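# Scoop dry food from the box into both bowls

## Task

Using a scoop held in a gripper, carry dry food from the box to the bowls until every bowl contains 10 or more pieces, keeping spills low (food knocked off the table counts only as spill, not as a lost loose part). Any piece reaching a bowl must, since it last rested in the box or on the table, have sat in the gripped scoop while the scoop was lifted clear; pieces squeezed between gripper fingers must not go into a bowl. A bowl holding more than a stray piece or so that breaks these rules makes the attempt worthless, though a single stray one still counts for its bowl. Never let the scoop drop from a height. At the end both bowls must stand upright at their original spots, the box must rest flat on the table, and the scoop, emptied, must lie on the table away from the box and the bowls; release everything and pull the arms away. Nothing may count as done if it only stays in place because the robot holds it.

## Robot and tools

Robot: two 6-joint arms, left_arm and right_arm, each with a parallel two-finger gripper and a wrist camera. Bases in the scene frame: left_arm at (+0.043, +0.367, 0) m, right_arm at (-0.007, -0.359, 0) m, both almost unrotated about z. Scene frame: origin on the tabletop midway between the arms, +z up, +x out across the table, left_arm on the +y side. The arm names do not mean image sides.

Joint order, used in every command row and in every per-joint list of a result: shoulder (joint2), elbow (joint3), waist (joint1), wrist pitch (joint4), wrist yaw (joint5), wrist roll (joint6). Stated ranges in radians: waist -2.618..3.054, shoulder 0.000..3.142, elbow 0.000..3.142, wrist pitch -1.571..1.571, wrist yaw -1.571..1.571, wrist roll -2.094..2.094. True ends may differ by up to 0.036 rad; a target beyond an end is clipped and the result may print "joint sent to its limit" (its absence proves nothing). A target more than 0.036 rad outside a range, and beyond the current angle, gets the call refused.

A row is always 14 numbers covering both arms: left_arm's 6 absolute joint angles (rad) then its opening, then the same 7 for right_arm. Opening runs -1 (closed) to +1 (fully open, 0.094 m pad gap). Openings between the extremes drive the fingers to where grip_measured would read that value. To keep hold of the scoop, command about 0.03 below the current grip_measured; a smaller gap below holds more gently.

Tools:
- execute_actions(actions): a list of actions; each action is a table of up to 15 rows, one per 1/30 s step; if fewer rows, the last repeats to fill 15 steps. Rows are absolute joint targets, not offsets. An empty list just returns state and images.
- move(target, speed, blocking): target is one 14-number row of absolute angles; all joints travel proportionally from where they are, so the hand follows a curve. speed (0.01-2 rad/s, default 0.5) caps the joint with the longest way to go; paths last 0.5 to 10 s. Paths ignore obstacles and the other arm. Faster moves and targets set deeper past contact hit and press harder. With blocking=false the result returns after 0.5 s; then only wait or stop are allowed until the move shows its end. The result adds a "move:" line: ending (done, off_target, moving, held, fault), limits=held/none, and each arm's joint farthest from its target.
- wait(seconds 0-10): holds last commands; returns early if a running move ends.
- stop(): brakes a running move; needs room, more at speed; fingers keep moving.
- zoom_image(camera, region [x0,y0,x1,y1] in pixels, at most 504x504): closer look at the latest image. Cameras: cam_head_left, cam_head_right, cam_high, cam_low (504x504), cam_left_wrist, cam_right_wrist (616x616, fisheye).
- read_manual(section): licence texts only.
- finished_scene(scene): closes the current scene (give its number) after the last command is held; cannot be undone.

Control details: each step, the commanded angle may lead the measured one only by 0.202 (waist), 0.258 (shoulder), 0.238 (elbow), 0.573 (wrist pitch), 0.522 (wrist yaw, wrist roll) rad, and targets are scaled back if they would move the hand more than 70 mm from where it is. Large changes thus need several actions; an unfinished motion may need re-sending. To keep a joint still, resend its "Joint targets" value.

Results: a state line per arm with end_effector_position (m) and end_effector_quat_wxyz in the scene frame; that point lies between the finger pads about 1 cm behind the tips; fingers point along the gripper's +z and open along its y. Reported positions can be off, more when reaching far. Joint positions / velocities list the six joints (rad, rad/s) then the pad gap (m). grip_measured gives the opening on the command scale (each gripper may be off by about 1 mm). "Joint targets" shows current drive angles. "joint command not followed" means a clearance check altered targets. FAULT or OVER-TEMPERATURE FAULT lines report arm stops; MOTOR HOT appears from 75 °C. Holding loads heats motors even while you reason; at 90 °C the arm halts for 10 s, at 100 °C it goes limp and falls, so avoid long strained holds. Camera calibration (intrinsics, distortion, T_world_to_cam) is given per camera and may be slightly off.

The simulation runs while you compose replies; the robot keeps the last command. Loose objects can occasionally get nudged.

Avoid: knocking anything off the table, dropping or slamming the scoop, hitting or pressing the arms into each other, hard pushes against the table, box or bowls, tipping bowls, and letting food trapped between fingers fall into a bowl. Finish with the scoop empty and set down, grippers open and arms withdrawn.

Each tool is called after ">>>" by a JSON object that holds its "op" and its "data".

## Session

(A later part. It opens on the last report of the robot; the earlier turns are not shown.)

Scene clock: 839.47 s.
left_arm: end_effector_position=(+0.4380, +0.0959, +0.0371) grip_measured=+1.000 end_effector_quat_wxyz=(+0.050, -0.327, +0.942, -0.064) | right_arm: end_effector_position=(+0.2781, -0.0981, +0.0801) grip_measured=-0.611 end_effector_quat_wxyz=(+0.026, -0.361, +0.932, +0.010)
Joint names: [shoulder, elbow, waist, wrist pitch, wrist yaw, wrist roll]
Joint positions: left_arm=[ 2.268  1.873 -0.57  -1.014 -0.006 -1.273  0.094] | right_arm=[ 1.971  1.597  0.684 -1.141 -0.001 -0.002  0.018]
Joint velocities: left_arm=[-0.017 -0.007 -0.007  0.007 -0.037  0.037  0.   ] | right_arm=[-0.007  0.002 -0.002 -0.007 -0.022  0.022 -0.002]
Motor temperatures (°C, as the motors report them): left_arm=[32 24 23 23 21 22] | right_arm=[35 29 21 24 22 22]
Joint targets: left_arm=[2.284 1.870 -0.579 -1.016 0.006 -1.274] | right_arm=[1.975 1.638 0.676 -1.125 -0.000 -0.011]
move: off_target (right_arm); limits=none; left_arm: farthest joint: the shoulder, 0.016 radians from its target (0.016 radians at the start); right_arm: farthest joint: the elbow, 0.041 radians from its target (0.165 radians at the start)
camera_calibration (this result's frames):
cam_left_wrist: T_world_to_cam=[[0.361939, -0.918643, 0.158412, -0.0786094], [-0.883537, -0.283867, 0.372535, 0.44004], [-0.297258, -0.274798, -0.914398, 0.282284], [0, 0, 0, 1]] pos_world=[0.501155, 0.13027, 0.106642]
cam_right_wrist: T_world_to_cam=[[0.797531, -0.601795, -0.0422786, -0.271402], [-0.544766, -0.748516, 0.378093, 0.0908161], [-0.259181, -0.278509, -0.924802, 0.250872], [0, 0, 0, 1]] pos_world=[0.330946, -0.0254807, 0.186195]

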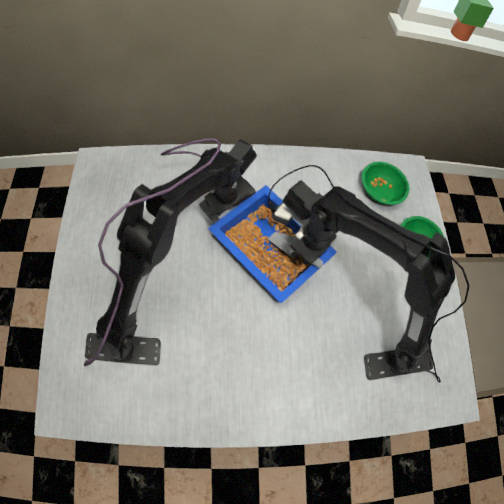

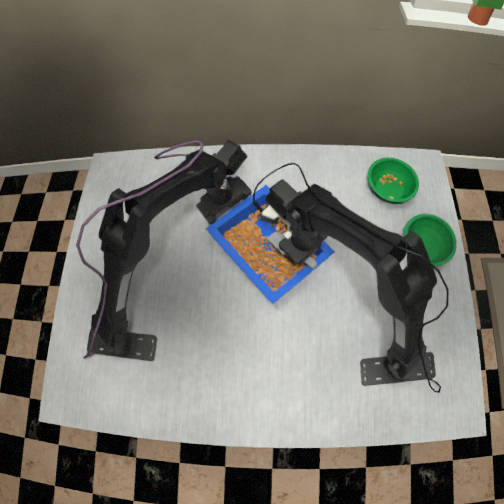

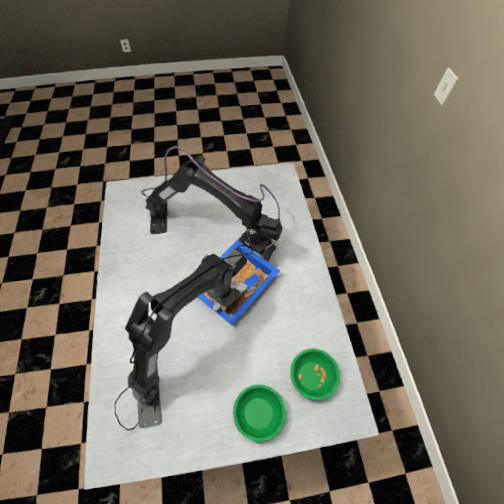

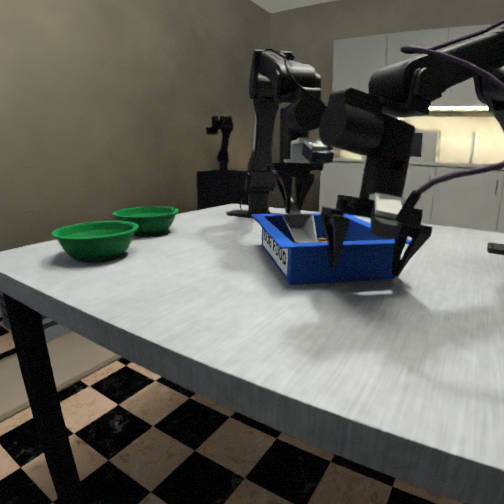

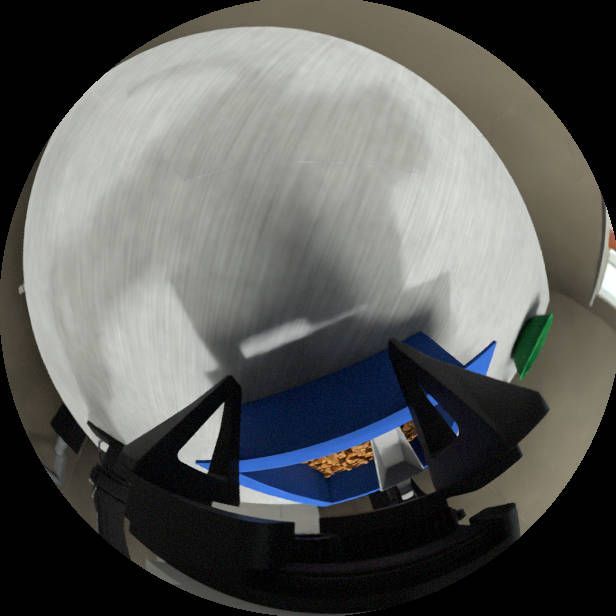

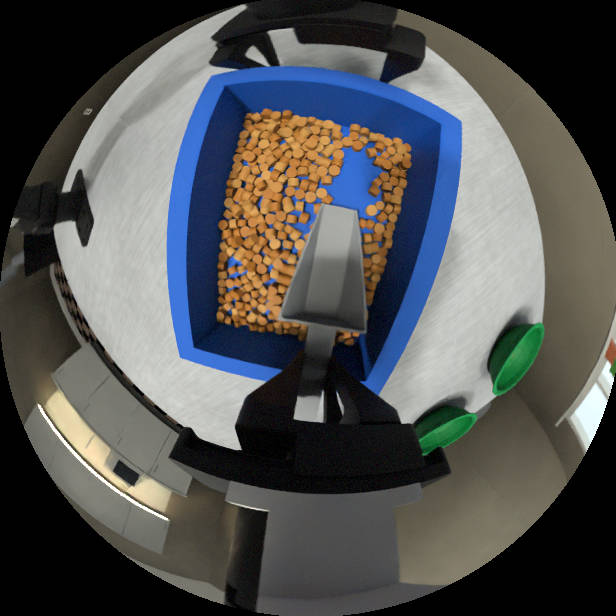

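>>> {"op": "execute_actions", "data": {"actions": [[[2.284,1.87,-0.579,-1.016,0.006,-1.274,1,1.976,1.638,0.674,-1.123,0,-0.011,-0.68],[2.284,1.87,-0.579,-1.016,0.006,-1.274,1,1.978,1.638,0.672,-1.119,0,-0.011,-0.68],[2.284,1.87,-0.579,-1.016,0.006,-1.274,1,1.981,1.638,0.67,-1.113,0,-0.011,-0.68],[2.284,1.87,-0.579,-1.016,0.006,-1.274,1,1.985,1.638,0.668,-1.105,0,-0.011,-0.68],[2.284,1.87,-0.579,-1.016,0.006,-1.274,1,1.99,1.638,0.667,-1.096,0,-0.011,-0.68],[2.284,1.87,-0.579,-1.016,0.006,-1.274,1,1.996,1.638,0.666,-1.087,0,-0.011,-0.68],[2.284,1.87,-0.579,-1.016,0.006,-1.274,1,2.002,1.638,0.666,-1.078,0,-0.011,-0.68],[2.284,1.87,-0.579,-1.016,0.006,-1.274,1,2.008,1.638,0.666,-1.069,0,-0.011,-0.68],[2.284,1.87,-0.579,-1.016,0.006,-1.274,1,2.014,1.638,0.666,-1.061,0,-0.011,-0.68],[2.284,1.87,-0.579,-1.016,0.006,-1.274,1,2.02,1.638,0.666,-1.054,0,-0.011,-0.68],[2.284,1.87,-0.579,-1.016,0.006,-1.274,1,2.025,1.638,0.666,-1.048,0,-0.011,-0.68],[2.284,1.87,-0.579,-1.016,0.006,-1.274,1,2.03,1.638,0.666,-1.043,0,-0.011,-0.68],[2.284,1.87,-0.579,-1.016,0.006,-1.274,1,2.034,1.638,0.666,-1.039,0,-0.011,-0.68],[2.284,1.87,-0.579,-1.016,0.006,-1.274,1,2.037,1.638,0.666,-1.036,0,-0.011,-0.68],[2.284,1.87,-0.579,-1.016,0.006,-1.274,1,2.039,1.638,0.666,-1.035,0,-0.011,-0.68]]]}}

Scene clock: 868.63 s.
left_arm: end_effector_position=(+0.4380, +0.0959, +0.0371) grip_measured=+1.000 end_effector_quat_wxyz=(+0.050, -0.327, +0.942, -0.064) | right_arm: end_effector_position=(+0.2943, -0.0883, +0.0618) grip_measured=-0.611 end_effector_quat_wxyz=(+0.041, -0.357, +0.933, +0.016)
Joint names: [shoulder, elbow, waist, wrist pitch, wrist yaw, wrist roll]
Joint positions: left_arm=[ 2.268  1.873 -0.57  -1.014 -0.006 -1.273  0.094] | right_arm=[ 2.024  1.597  0.676 -1.056  0.    -0.002  0.018]
Joint velocities: left_arm=[-0.002  0.012 -0.002 -0.051 -0.007 -0.037  0.   ] | right_arm=[ 0.037 -0.002 -0.017  0.212  0.066 -0.037  0.001]
Motor temperatures (°C, as the motors report them): left_arm=[32 24 23 23 21 22] | right_arm=[35 30 21 24 22 22]
Joint targets: left_arm=[2.284 1.870 -0.579 -1.016 0.006 -1.274] | right_arm=[2.039 1.638 0.666 -1.035 0.000 -0.011]
camera_calibration (this result's frames):
cam_left_wrist: T_world_to_cam=[[0.361939, -0.918643, 0.158412, -0.0786094], [-0.883537, -0.283867, 0.372535, 0.44004], [-0.297258, -0.274798, -0.914398, 0.282284], [0, 0, 0, 1]] pos_world=[0.501155, 0.13027, 0.106642]
cam_right_wrist: T_world_to_cam=[[0.793136, -0.608032, -0.0351133, -0.279014], [-0.560443, -0.751198, 0.34872, 0.120047], [-0.23841, -0.256903, -0.936569, 0.237407], [0, 0, 0, 1]] pos_world=[0.345176, -0.0184796, 0.170689]

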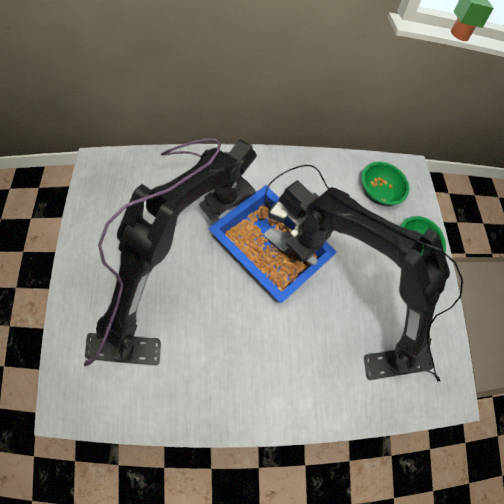

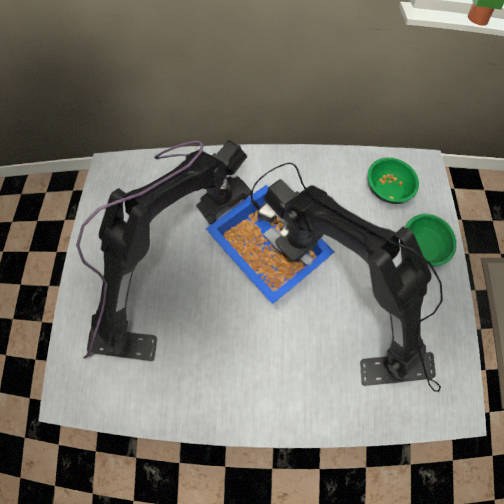

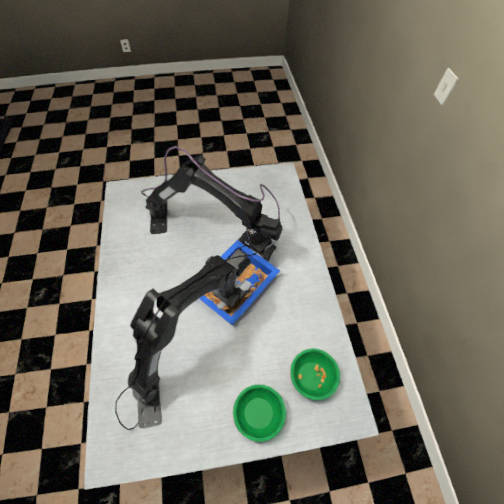

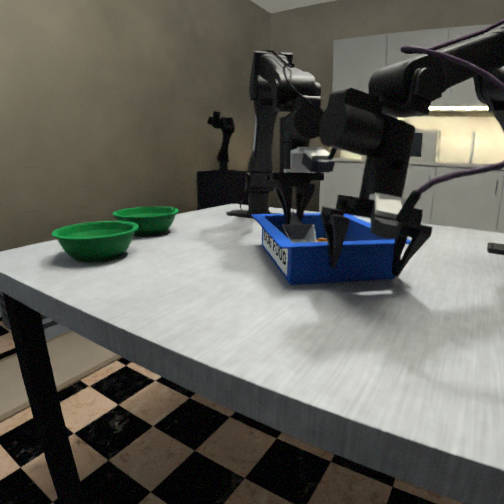

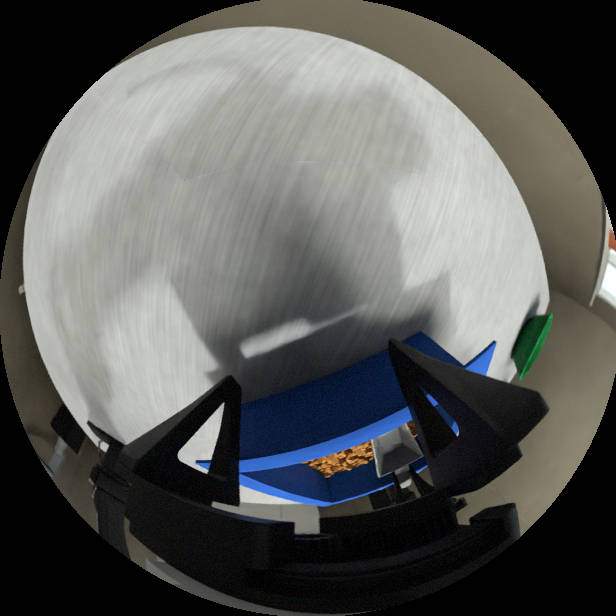

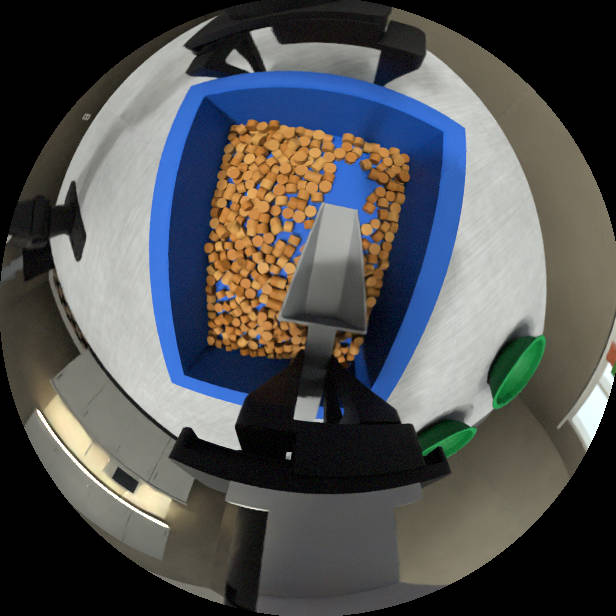

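>>> {"op": "execute_actions", "data": {"actions": []}}

Scene clock: 882.70 s.
left_arm: end_effector_position=(+0.4380, +0.0959, +0.0371) grip_measured=+1.000 end_effector_quat_wxyz=(+0.050, -0.327, +0.942, -0.064) | right_arm: end_effector_position=(+0.2969, -0.0860, +0.0612) grip_measured=-0.611 end_effector_quat_wxyz=(+0.047, -0.357, +0.933, +0.018)
Joint names: [shoulder, elbow, waist, wrist pitch, wrist yaw, wrist roll]
Joint positions: left_arm=[ 2.268  1.873 -0.57  -1.014 -0.006 -1.273  0.094] | right_arm=[ 2.026  1.597  0.676 -1.041  0.    -0.002  0.018]
Joint velocities: left_arm=[ 0.007 -0.002  0.002 -0.022 -0.022 -0.007  0.   ] | right_arm=[-0.002 -0.017  0.002  0.022 -0.022 -0.022  0.002]
Motor temperatures (°C, as the motors report them): left_arm=[32 24 23 23 21 22] | right_arm=[34 31 21 24 22 22]
Joint targets: left_arm=[2.284 1.870 -0.579 -1.016 0.006 -1.274] | right_arm=[2.039 1.638 0.666 -1.035 0.000 -0.011]
camera_calibration (this result's frames):
cam_left_wrist: T_world_to_cam=[[0.361939, -0.918643, 0.158412, -0.0786094], [-0.883537, -0.283867, 0.372535, 0.44004], [-0.297258, -0.274798, -0.914398, 0.282284], [0, 0, 0, 1]] pos_world=[0.501155, 0.13027, 0.106642]
cam_right_wrist: T_world_to_cam=[[0.793445, -0.607756, -0.0328282, -0.279888], [-0.563568, -0.753986, 0.337484, 0.124789], [-0.22986, -0.249274, -0.940759, 0.236474], [0, 0, 0, 1]] pos_world=[0.346759, -0.0170673, 0.171163]

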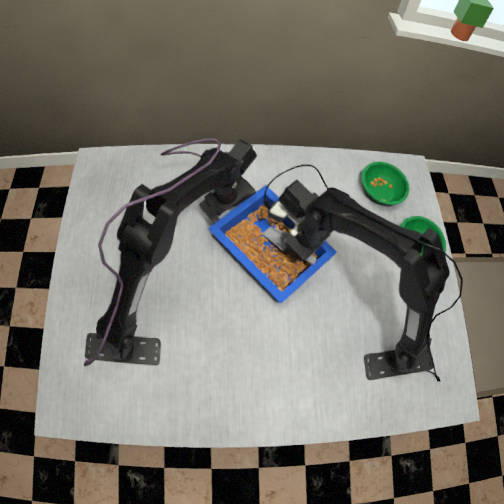

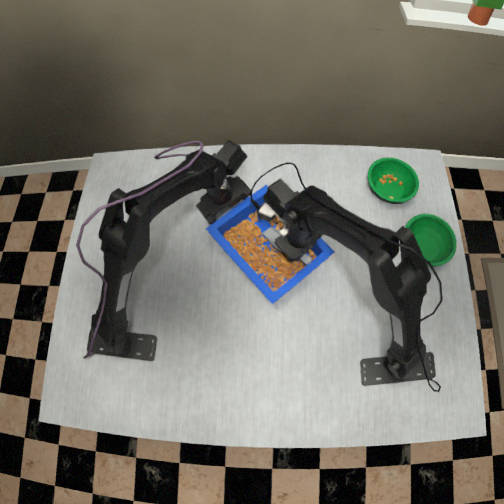

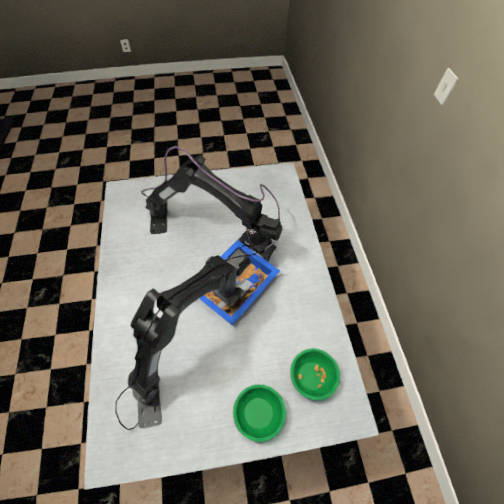

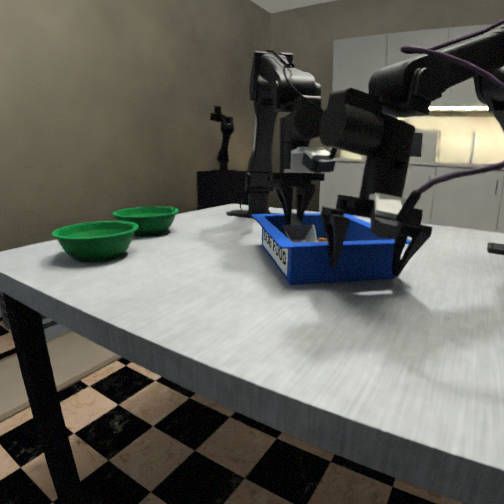

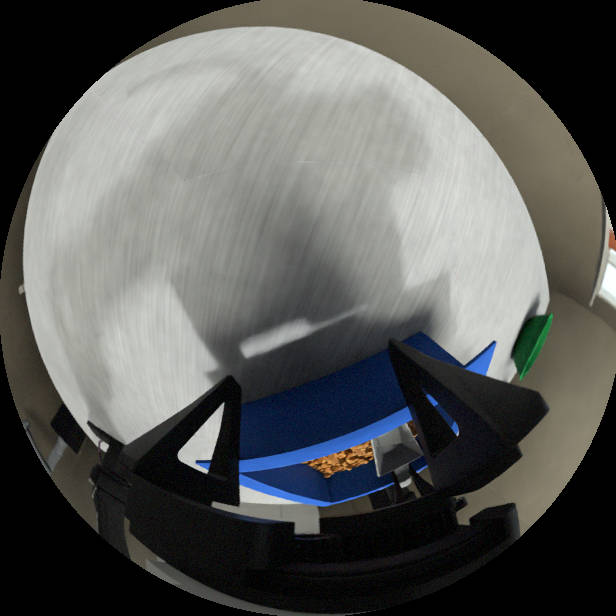

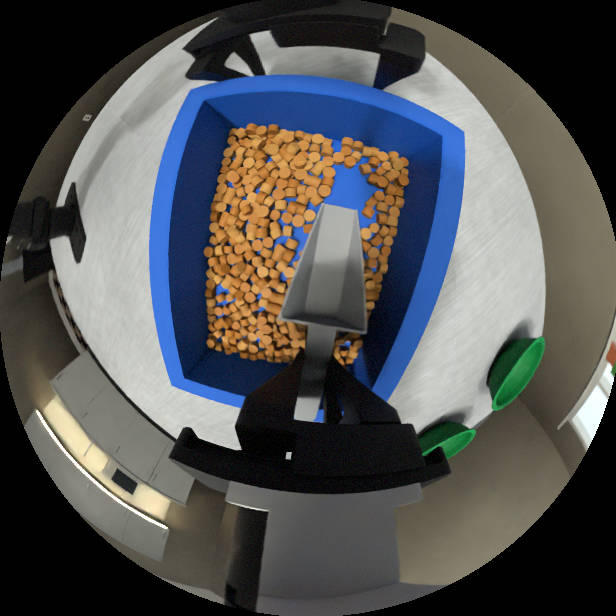

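>>> {"op": "zoom_image", "data": {"camera": "cam_right_wrist", "region": [200, 100, 440, 300]}}

Region (200, 100, 440, 300) of cam_right_wrist's 616x616 image, scaled by 2.100, with more detail than that image has.

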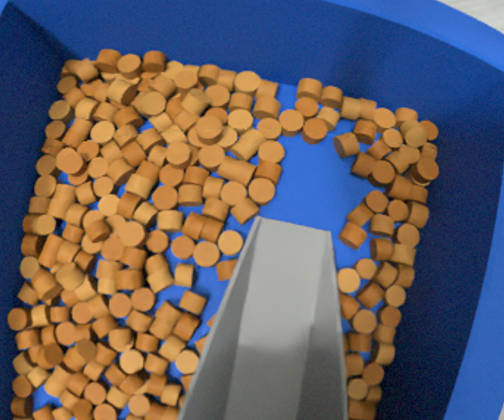

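>>> {"op": "execute_actions", "data": {"actions": [[[2.284,1.87,-0.579,-1.016,0.006,-1.274,1,2.039,1.638,0.666,-1.05,0,-0.011,-0.68],[2.284,1.87,-0.579,-1.016,0.006,-1.274,1,2.039,1.638,0.666,-1.06,0,-0.011,-0.68],[2.284,1.87,-0.579,-1.016,0.006,-1.274,1,2.039,1.638,0.666,-1.068,0,-0.011,-0.68],[2.284,1.87,-0.579,-1.016,0.006,-1.274,1,2.039,1.638,0.672,-1.07,0,-0.011,-0.68],[2.284,1.87,-0.579,-1.016,0.006,-1.274,1,2.039,1.638,0.68,-1.07,0,-0.011,-0.68],[2.284,1.87,-0.579,-1.016,0.006,-1.274,1,2.039,1.638,0.688,-1.07,0,-0.011,-0.68],[2.284,1.87,-0.579,-1.016,0.006,-1.274,1,2.039,1.638,0.696,-1.07,0,-0.011,-0.68],[2.284,1.87,-0.579,-1.016,0.006,-1.274,1,2.039,1.638,0.704,-1.07,0,-0.011,-0.68],[2.284,1.87,-0.579,-1.016,0.006,-1.274,1,2.039,1.638,0.712,-1.07,0,-0.011,-0.68],[2.284,1.87,-0.579,-1.016,0.006,-1.274,1,2.039,1.638,0.72,-1.07,0,-0.011,-0.68],[2.284,1.87,-0.579,-1.016,0.006,-1.274,1,2.039,1.638,0.728,-1.07,0,-0.011,-0.68],[2.284,1.87,-0.579,-1.016,0.006,-1.274,1,2.039,1.638,0.736,-1.07,0,-0.011,-0.68],[2.284,1.87,-0.579,-1.016,0.006,-1.274,1,2.039,1.638,0.744,-1.07,0,-0.011,-0.68],[2.284,1.87,-0.579,-1.016,0.006,-1.274,1,2.039,1.638,0.752,-1.07,0,-0.011,-0.68],[2.284,1.87,-0.579,-1.016,0.006,-1.274,1,2.039,1.638,0.76,-1.07,0,-0.011,-0.68]],[[2.284,1.87,-0.579,-1.016,0.006,-1.274,1,2.039,1.638,0.765,-1.07,0,-0.011,-0.68]]]}}

>>> {"op": "zoom_image", "data": {"camera": "cam_right_wrist", "region": [220, 100, 460, 300]}}

Scene clock: 904.43 s.
left_arm: end_effector_position=(+0.4380, +0.0959, +0.0371) grip_measured=+1.000 end_effector_quat_wxyz=(+0.050, -0.327, +0.942, -0.064) | right_arm: end_effector_position=(+0.2716, -0.0631, +0.0610) grip_measured=-0.611 end_effector_quat_wxyz=(+0.043, -0.396, +0.917, +0.017)
Joint names: [shoulder, elbow, waist, wrist pitch, wrist yaw, wrist roll]
Joint positions: left_arm=[ 2.268  1.873 -0.57  -1.014 -0.006 -1.273  0.094] | right_arm=[ 2.026  1.597  0.761 -1.05   0.003 -0.002  0.018]
Joint velocities: left_arm=[-0.007 -0.012 -0.002  0.022 -0.022  0.007  0.   ] | right_arm=[-0.002 -0.002  0.012 -0.022  0.022  0.022  0.   ]
Motor temperatures (°C, as the motors report them): left_arm=[32 24 23 23 21 22] | right_arm=[34 31 21 24 22 22]
Joint targets: left_arm=[2.284 1.870 -0.579 -1.016 0.006 -1.274] | right_arm=[2.039 1.638 0.765 -1.070 0.000 -0.011]
camera_calibration (this result's frames):
cam_left_wrist: T_world_to_cam=[[0.361939, -0.918643, 0.158412, -0.0786094], [-0.883537, -0.283867, 0.372535, 0.44004], [-0.297258, -0.274798, -0.914398, 0.282284], [0, 0, 0, 1]] pos_world=[0.501155, 0.13027, 0.106642]
cam_right_wrist: T_world_to_cam=[[0.841934, -0.53866, -0.0314874, -0.254732], [-0.496395, -0.796106, 0.346132, 0.106405], [-0.211515, -0.275791, -0.937657, 0.229314], [0, 0, 0, 1]] pos_world=[0.31579, 0.0107385, 0.170167]

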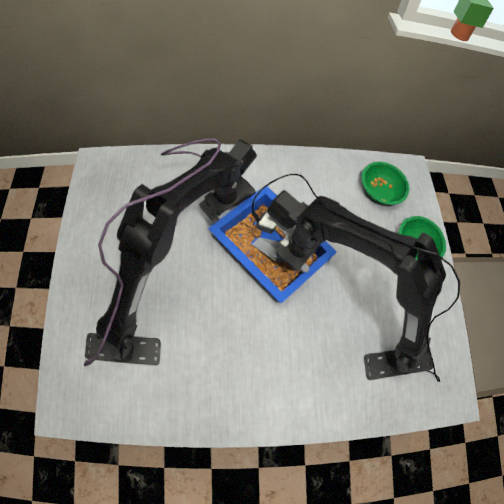

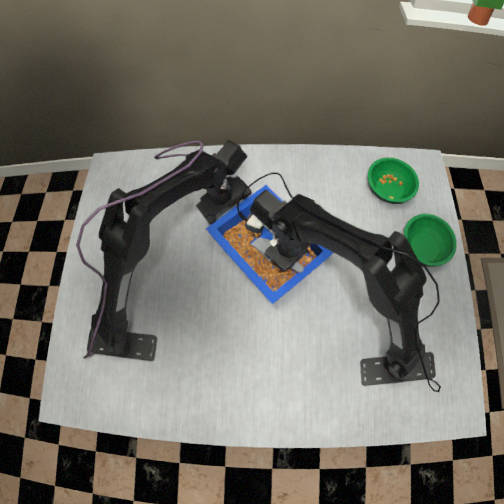

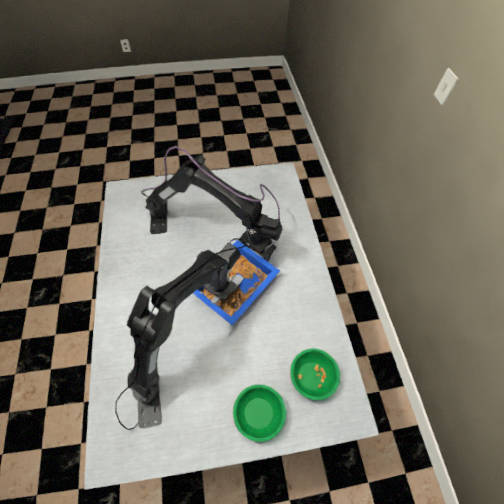

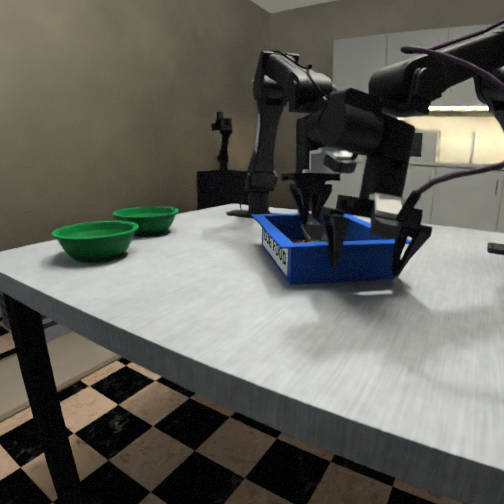

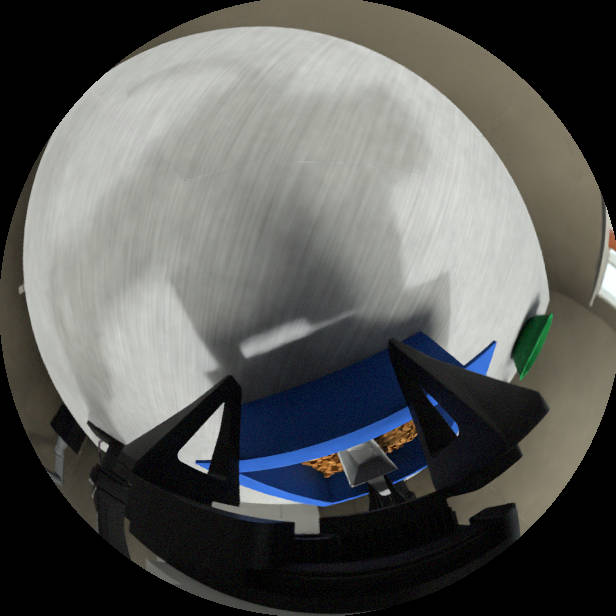

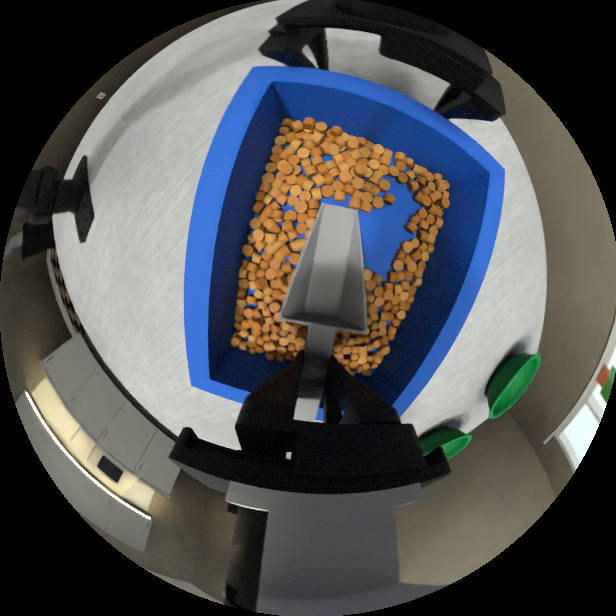

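Region (220, 100, 460, 300) of cam_right_wrist's 616x616 image, scaled by 2.100, with more detail than that image has.

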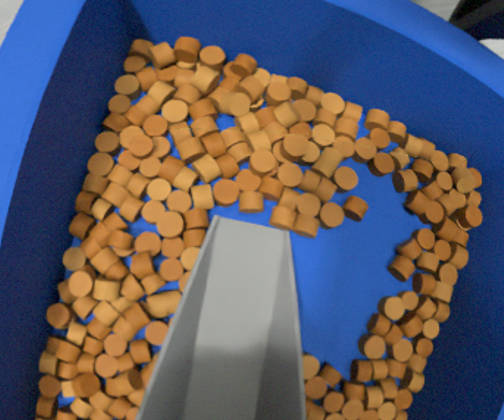

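>>> {"op": "execute_actions", "data": {"actions": [[[2.284,1.87,-0.579,-1.016,0.006,-1.274,1,2.0401,1.638,0.765,-1.064,0,-0.011,-0.68],[2.284,1.87,-0.579,-1.016,0.006,-1.274,1,2.0413,1.638,0.765,-1.057,0,-0.011,-0.68],[2.284,1.87,-0.579,-1.016,0.006,-1.274,1,2.0428,1.638,0.765,-1.048,0,-0.011,-0.68],[2.284,1.87,-0.579,-1.016,0.006,-1.274,1,2.0446,1.638,0.765,-1.039,0,-0.011,-0.68],[2.284,1.87,-0.579,-1.016,0.006,-1.274,1,2.0463,1.638,0.765,-1.030,0,-0.011,-0.68],[2.284,1.87,-0.579,-1.016,0.006,-1.274,1,2.0481,1.638,0.765,-1.021,0,-0.011,-0.68],[2.284,1.87,-0.579,-1.016,0.006,-1.274,1,2.0500,1.638,0.765,-1.015,0,-0.011,-0.68],[2.284,1.87,-0.579,-1.016,0.006,-1.274,1,2.0518,1.638,0.765,-1.009,0,-0.011,-0.68],[2.284,1.87,-0.579,-1.016,0.006,-1.274,1,2.0536,1.638,0.765,-1.002,0,-0.011,-0.68],[2.284,1.87,-0.579,-1.016,0.006,-1.274,1,2.0555,1.638,0.765,-0.996,0,-0.011,-0.68],[2.284,1.87,-0.579,-1.016,0.006,-1.274,1,2.0573,1.638,0.765,-0.990,0,-0.011,-0.68],[2.284,1.87,-0.579,-1.016,0.006,-1.274,1,2.0591,1.638,0.765,-0.983,0,-0.011,-0.68],[2.284,1.87,-0.579,-1.016,0.006,-1.274,1,2.0610,1.638,0.765,-0.977,0,-0.011,-0.68],[2.284,1.87,-0.579,-1.016,0.006,-1.274,1,2.0628,1.638,0.765,-0.971,0,-0.011,-0.68],[2.284,1.87,-0.579,-1.016,0.006,-1.274,1,2.0648,1.638,0.765,-0.964,0,-0.011,-0.68]],[[2.284,1.87,-0.579,-1.016,0.006,-1.274,1,2.0667,1.638,0.765,-0.958,0,-0.011,-0.68],[2.284,1.87,-0.579,-1.016,0.006,-1.274,1,2.0687,1.638,0.765,-0.951,0,-0.011,-0.68],[2.284,1.87,-0.579,-1.016,0.006,-1.274,1,2.0707,1.638,0.765,-0.945,0,-0.011,-0.68],[2.284,1.87,-0.579,-1.016,0.006,-1.274,1,2.0727,1.638,0.765,-0.938,0,-0.011,-0.68],[2.284,1.87,-0.579,-1.016,0.006,-1.274,1,2.0747,1.638,0.765,-0.932,0,-0.011,-0.68],[2.284,1.87,-0.579,-1.016,0.006,-1.274,1,2.0766,1.638,0.765,-0.925,0,-0.011,-0.68],[2.284,1.87,-0.579,-1.016,0.006,-1.274,1,2.0786,1.638,0.765,-0.919,0,-0.011,-0.68],[2.284,1.87,-0.579,-1.016,0.006,-1.274,1,2.0806,1.638,0.765,-0.912,0,-0.011,-0.68],[2.284,1.87,-0.579,-1.016,0.006,-1.274,1,2.0827,1.638,0.765,-0.906,0,-0.011,-0.68],[2.284,1.87,-0.579,-1.016,0.006,-1.274,1,2.0847,1.638,0.765,-0.899,0,-0.011,-0.68],[2.284,1.87,-0.579,-1.016,0.006,-1.274,1,2.0868,1.638,0.765,-0.893,0,-0.011,-0.68],[2.284,1.87,-0.579,-1.016,0.006,-1.274,1,2.0889,1.638,0.765,-0.886,0,-0.011,-0.68],[2.284,1.87,-0.579,-1.016,0.006,-1.274,1,2.0910,1.638,0.765,-0.880,0,-0.011,-0.68],[2.284,1.87,-0.579,-1.016,0.006,-1.274,1,2.0930,1.638,0.765,-0.873,0,-0.011,-0.68],[2.284,1.87,-0.579,-1.016,0.006,-1.274,1,2.0951,1.638,0.765,-0.866,0,-0.011,-0.68]],[[2.284,1.87,-0.579,-1.016,0.006,-1.274,1,2.0972,1.638,0.765,-0.860,0,-0.011,-0.68],[2.284,1.87,-0.579,-1.016,0.006,-1.274,1,2.0992,1.638,0.765,-0.853,0,-0.011,-0.68],[2.284,1.87,-0.579,-1.016,0.006,-1.274,1,2.1014,1.638,0.765,-0.847,0,-0.011,-0.68],[2.284,1.87,-0.579,-1.016,0.006,-1.274,1,2.1036,1.638,0.765,-0.840,0,-0.011,-0.68],[2.284,1.87,-0.579,-1.016,0.006,-1.274,1,2.1058,1.638,0.765,-0.833,0,-0.011,-0.68],[2.284,1.87,-0.579,-1.016,0.006,-1.274,1,2.1080,1.638,0.765,-0.827,0,-0.011,-0.68],[2.284,1.87,-0.579,-1.016,0.006,-1.274,1,2.1102,1.638,0.765,-0.820,0,-0.011,-0.68],[2.284,1.87,-0.579,-1.016,0.006,-1.274,1,2.1124,1.638,0.765,-0.813,0,-0.011,-0.68],[2.284,1.87,-0.579,-1.016,0.006,-1.274,1,2.1145,1.638,0.765,-0.806,0,-0.011,-0.68],[2.284,1.87,-0.579,-1.016,0.006,-1.274,1,2.116,1.638,0.765,-0.800,0,-0.011,-0.68]]]}}

>>> {"op": "zoom_image", "data": {"camera": "cam_right_wrist", "region": [220, 140, 460, 340]}}

Scene clock: 943.67 s.
left_arm: end_effector_position=(+0.4380, +0.0959, +0.0371) grip_measured=+1.000 end_effector_quat_wxyz=(+0.050, -0.327, +0.942, -0.064) | right_arm: end_effector_position=(+0.3084, -0.0241, +0.0422) grip_measured=-0.611 end_effector_quat_wxyz=(+0.120, -0.393, +0.910, +0.050)
Joint names: [shoulder, elbow, waist, wrist pitch, wrist yaw, wrist roll]
Joint positions: left_arm=[ 2.268  1.873 -0.57  -1.014 -0.006 -1.273  0.094] | right_arm=[ 2.096  1.597  0.761 -0.811  0.003 -0.002  0.018]
Joint velocities: left_arm=[-0.002 -0.017 -0.007 -0.022  0.022  0.037  0.   ] | right_arm=[-0.007 -0.012 -0.012 -0.037  0.007  0.051  0.001]
Motor temperatures (°C, as the motors report them): left_arm=[32 24 23 23 21 22] | right_arm=[34 31 21 24 22 22]
Joint targets: left_arm=[2.284 1.870 -0.579 -1.016 0.006 -1.274] | right_arm=[2.116 1.638 0.765 -0.800 -0.000 -0.011]
camera_calibration (this result's frames):
cam_left_wrist: T_world_to_cam=[[0.361939, -0.918643, 0.158412, -0.0786094], [-0.883537, -0.283867, 0.372535, 0.44004], [-0.297258, -0.274798, -0.914398, 0.282284], [0, 0, 0, 1]] pos_world=[0.501155, 0.13027, 0.106642]
cam_right_wrist: T_world_to_cam=[[0.843744, -0.536746, 0.000312097, -0.267213], [-0.527336, -0.828843, 0.18691, 0.177783], [-0.100065, -0.157869, -0.982377, 0.200584], [0, 0, 0, 1]] pos_world=[0.339282, 0.0355947, 0.163903]

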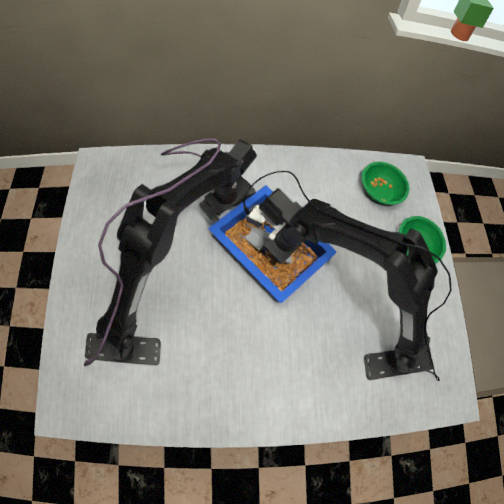

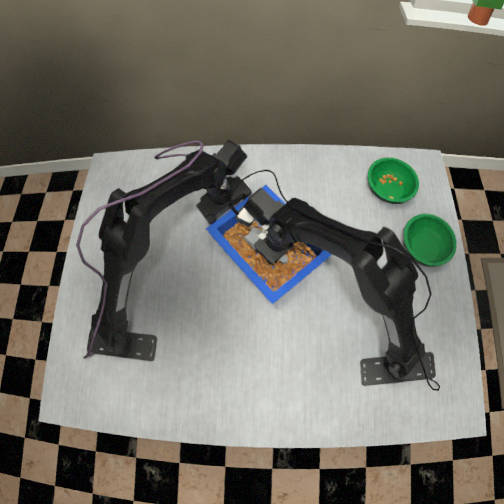

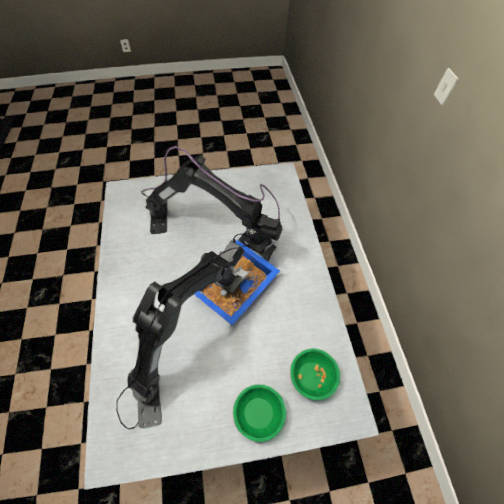

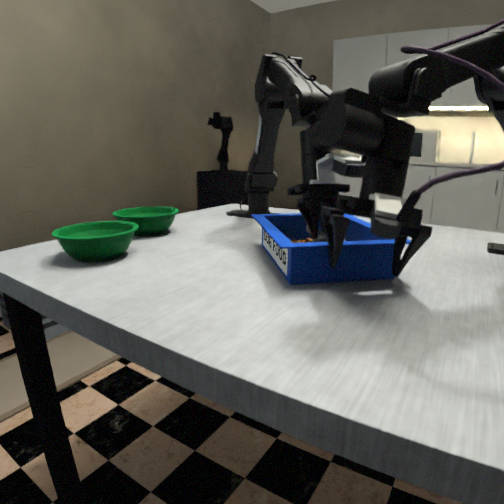

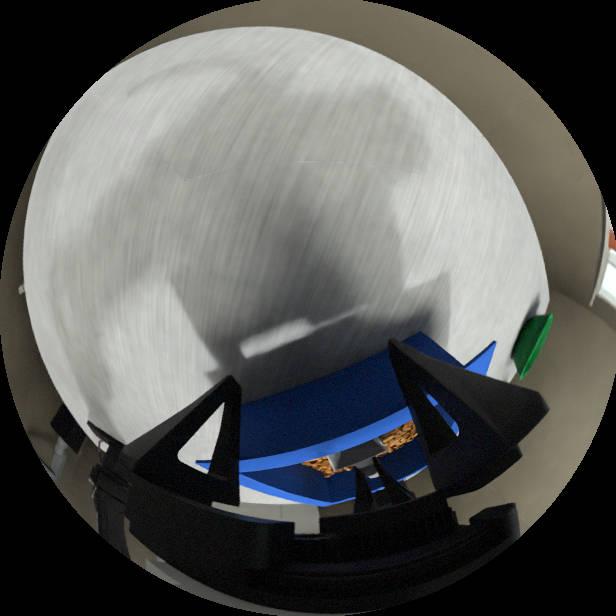

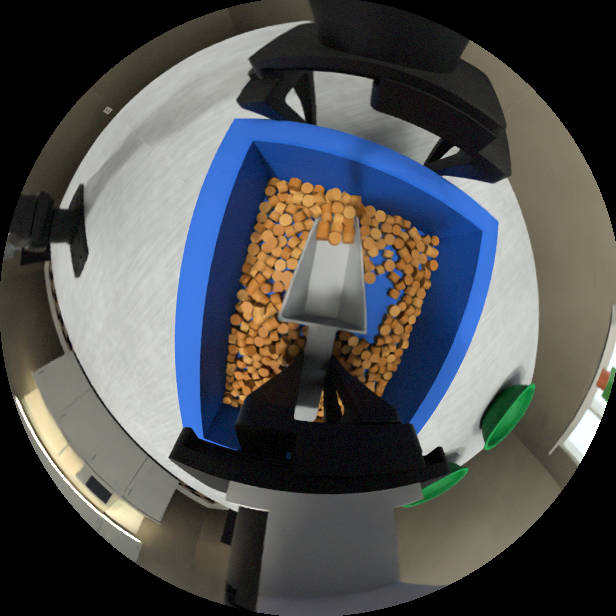

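Region (220, 140, 460, 340) of cam_right_wrist's 616x616 image, scaled by 2.100, with more detail than that image has.

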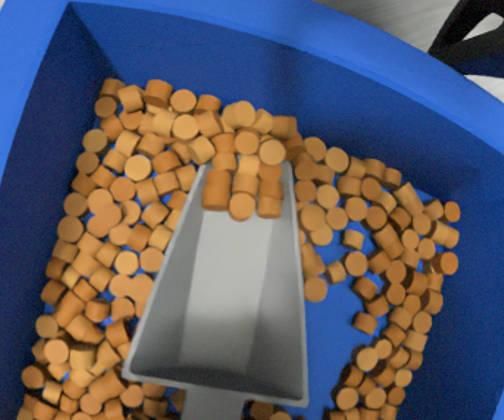

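>>> {"op": "execute_actions", "data": {"actions": [[[2.284,1.87,-0.579,-1.016,0.006,-1.274,1,2.118,1.638,0.765,-0.796,0,-0.011,-0.68],[2.284,1.87,-0.579,-1.016,0.006,-1.274,1,2.120,1.638,0.765,-0.791,0,-0.011,-0.68],[2.284,1.87,-0.579,-1.016,0.006,-1.274,1,2.122,1.638,0.765,-0.786,0,-0.011,-0.68],[2.284,1.87,-0.579,-1.016,0.006,-1.274,1,2.124,1.638,0.765,-0.781,0,-0.011,-0.68],[2.284,1.87,-0.579,-1.016,0.006,-1.274,1,2.126,1.638,0.765,-0.776,0,-0.011,-0.68],[2.284,1.87,-0.579,-1.016,0.006,-1.274,1,2.128,1.638,0.765,-0.771,0,-0.011,-0.68],[2.284,1.87,-0.579,-1.016,0.006,-1.274,1,2.130,1.638,0.765,-0.766,0,-0.011,-0.68],[2.284,1.87,-0.579,-1.016,0.006,-1.274,1,2.131,1.638,0.765,-0.762,0,-0.011,-0.68]]]}}

>>> {"op": "zoom_image", "data": {"camera": "cam_right_wrist", "region": [220, 140, 460, 340]}}

Scene clock: 962.87 s.
left_arm: end_effector_position=(+0.4382, +0.0961, +0.0371) grip_measured=+1.000 end_effector_quat_wxyz=(+0.051, -0.327, +0.942, -0.063) | right_arm: end_effector_position=(+0.3133, -0.0190, +0.0388) grip_measured=-0.611 end_effector_quat_wxyz=(+0.128, -0.393, +0.909, +0.053)
Joint names: [shoulder, elbow, waist, wrist pitch, wrist yaw, wrist roll]
Joint positions: left_arm=[ 2.268  1.873 -0.57  -1.014 -0.007 -1.273  0.094] | right_arm=[ 2.111  1.601  0.761 -0.782  0.003 -0.002  0.018]
Joint velocities: left_arm=[-0.022 -0.022  0.007 -0.081  0.066 -0.022  0.   ] | right_arm=[-0.027  0.017  0.002 -0.066 -0.037  0.022 -0.   ]
Motor temperatures (°C, as the motors report them): left_arm=[32 24 23 23 21 22] | right_arm=[35 32 21 24 22 22]
Joint targets: left_arm=[2.284 1.870 -0.579 -1.016 0.006 -1.274] | right_arm=[2.131 1.638 0.765 -0.762 0.000 -0.011]
camera_calibration (this result's frames):
cam_left_wrist: T_world_to_cam=[[0.36203, -0.91875, 0.157585, -0.0784591], [-0.883786, -0.284546, 0.371425, 0.440455], [-0.296407, -0.273739, -0.914992, 0.28194], [0, 0, 0, 1]] pos_world=[0.501241, 0.130423, 0.106741]
cam_right_wrist: T_world_to_cam=[[0.843718, -0.536773, 0.00378113, -0.268678], [-0.529576, -0.831213, 0.169217, 0.186576], [-0.0876883, -0.144774, -0.985572, 0.195048], [0, 0, 0, 1]] pos_world=[0.342598, 0.0391035, 0.161677]

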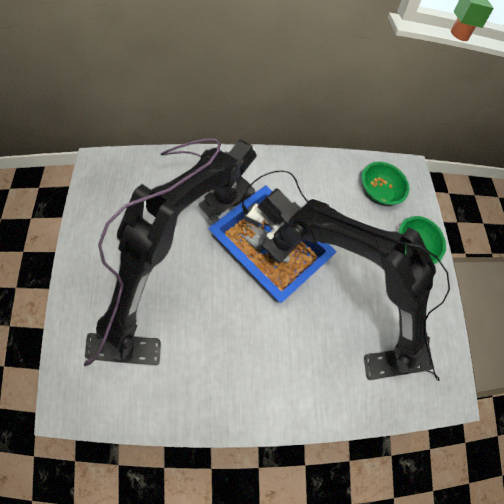

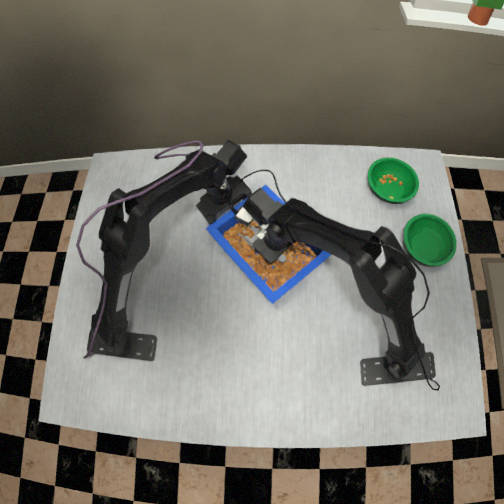

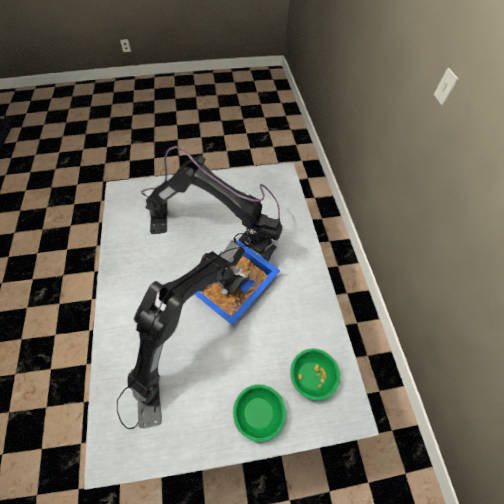

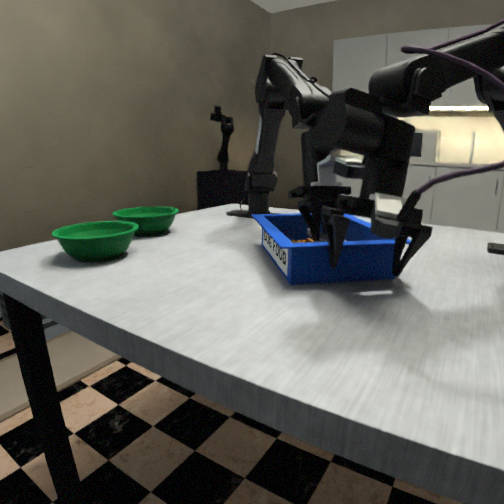

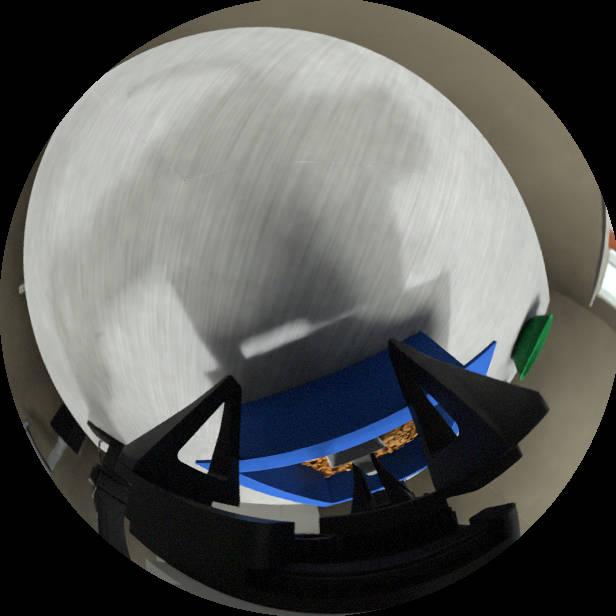

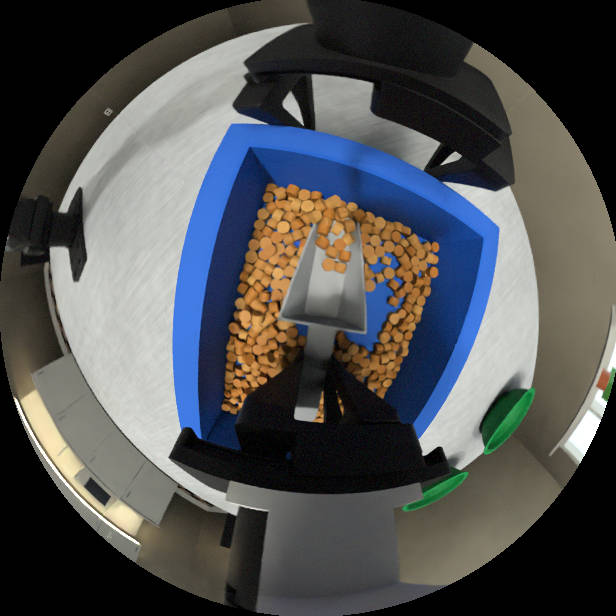

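Region (220, 140, 460, 340) of cam_right_wrist's 616x616 image, scaled by 2.100, with more detail than that image has.

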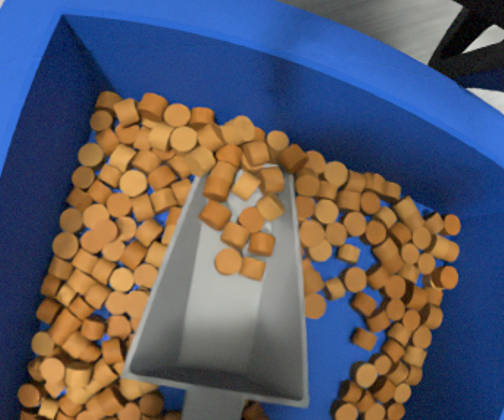

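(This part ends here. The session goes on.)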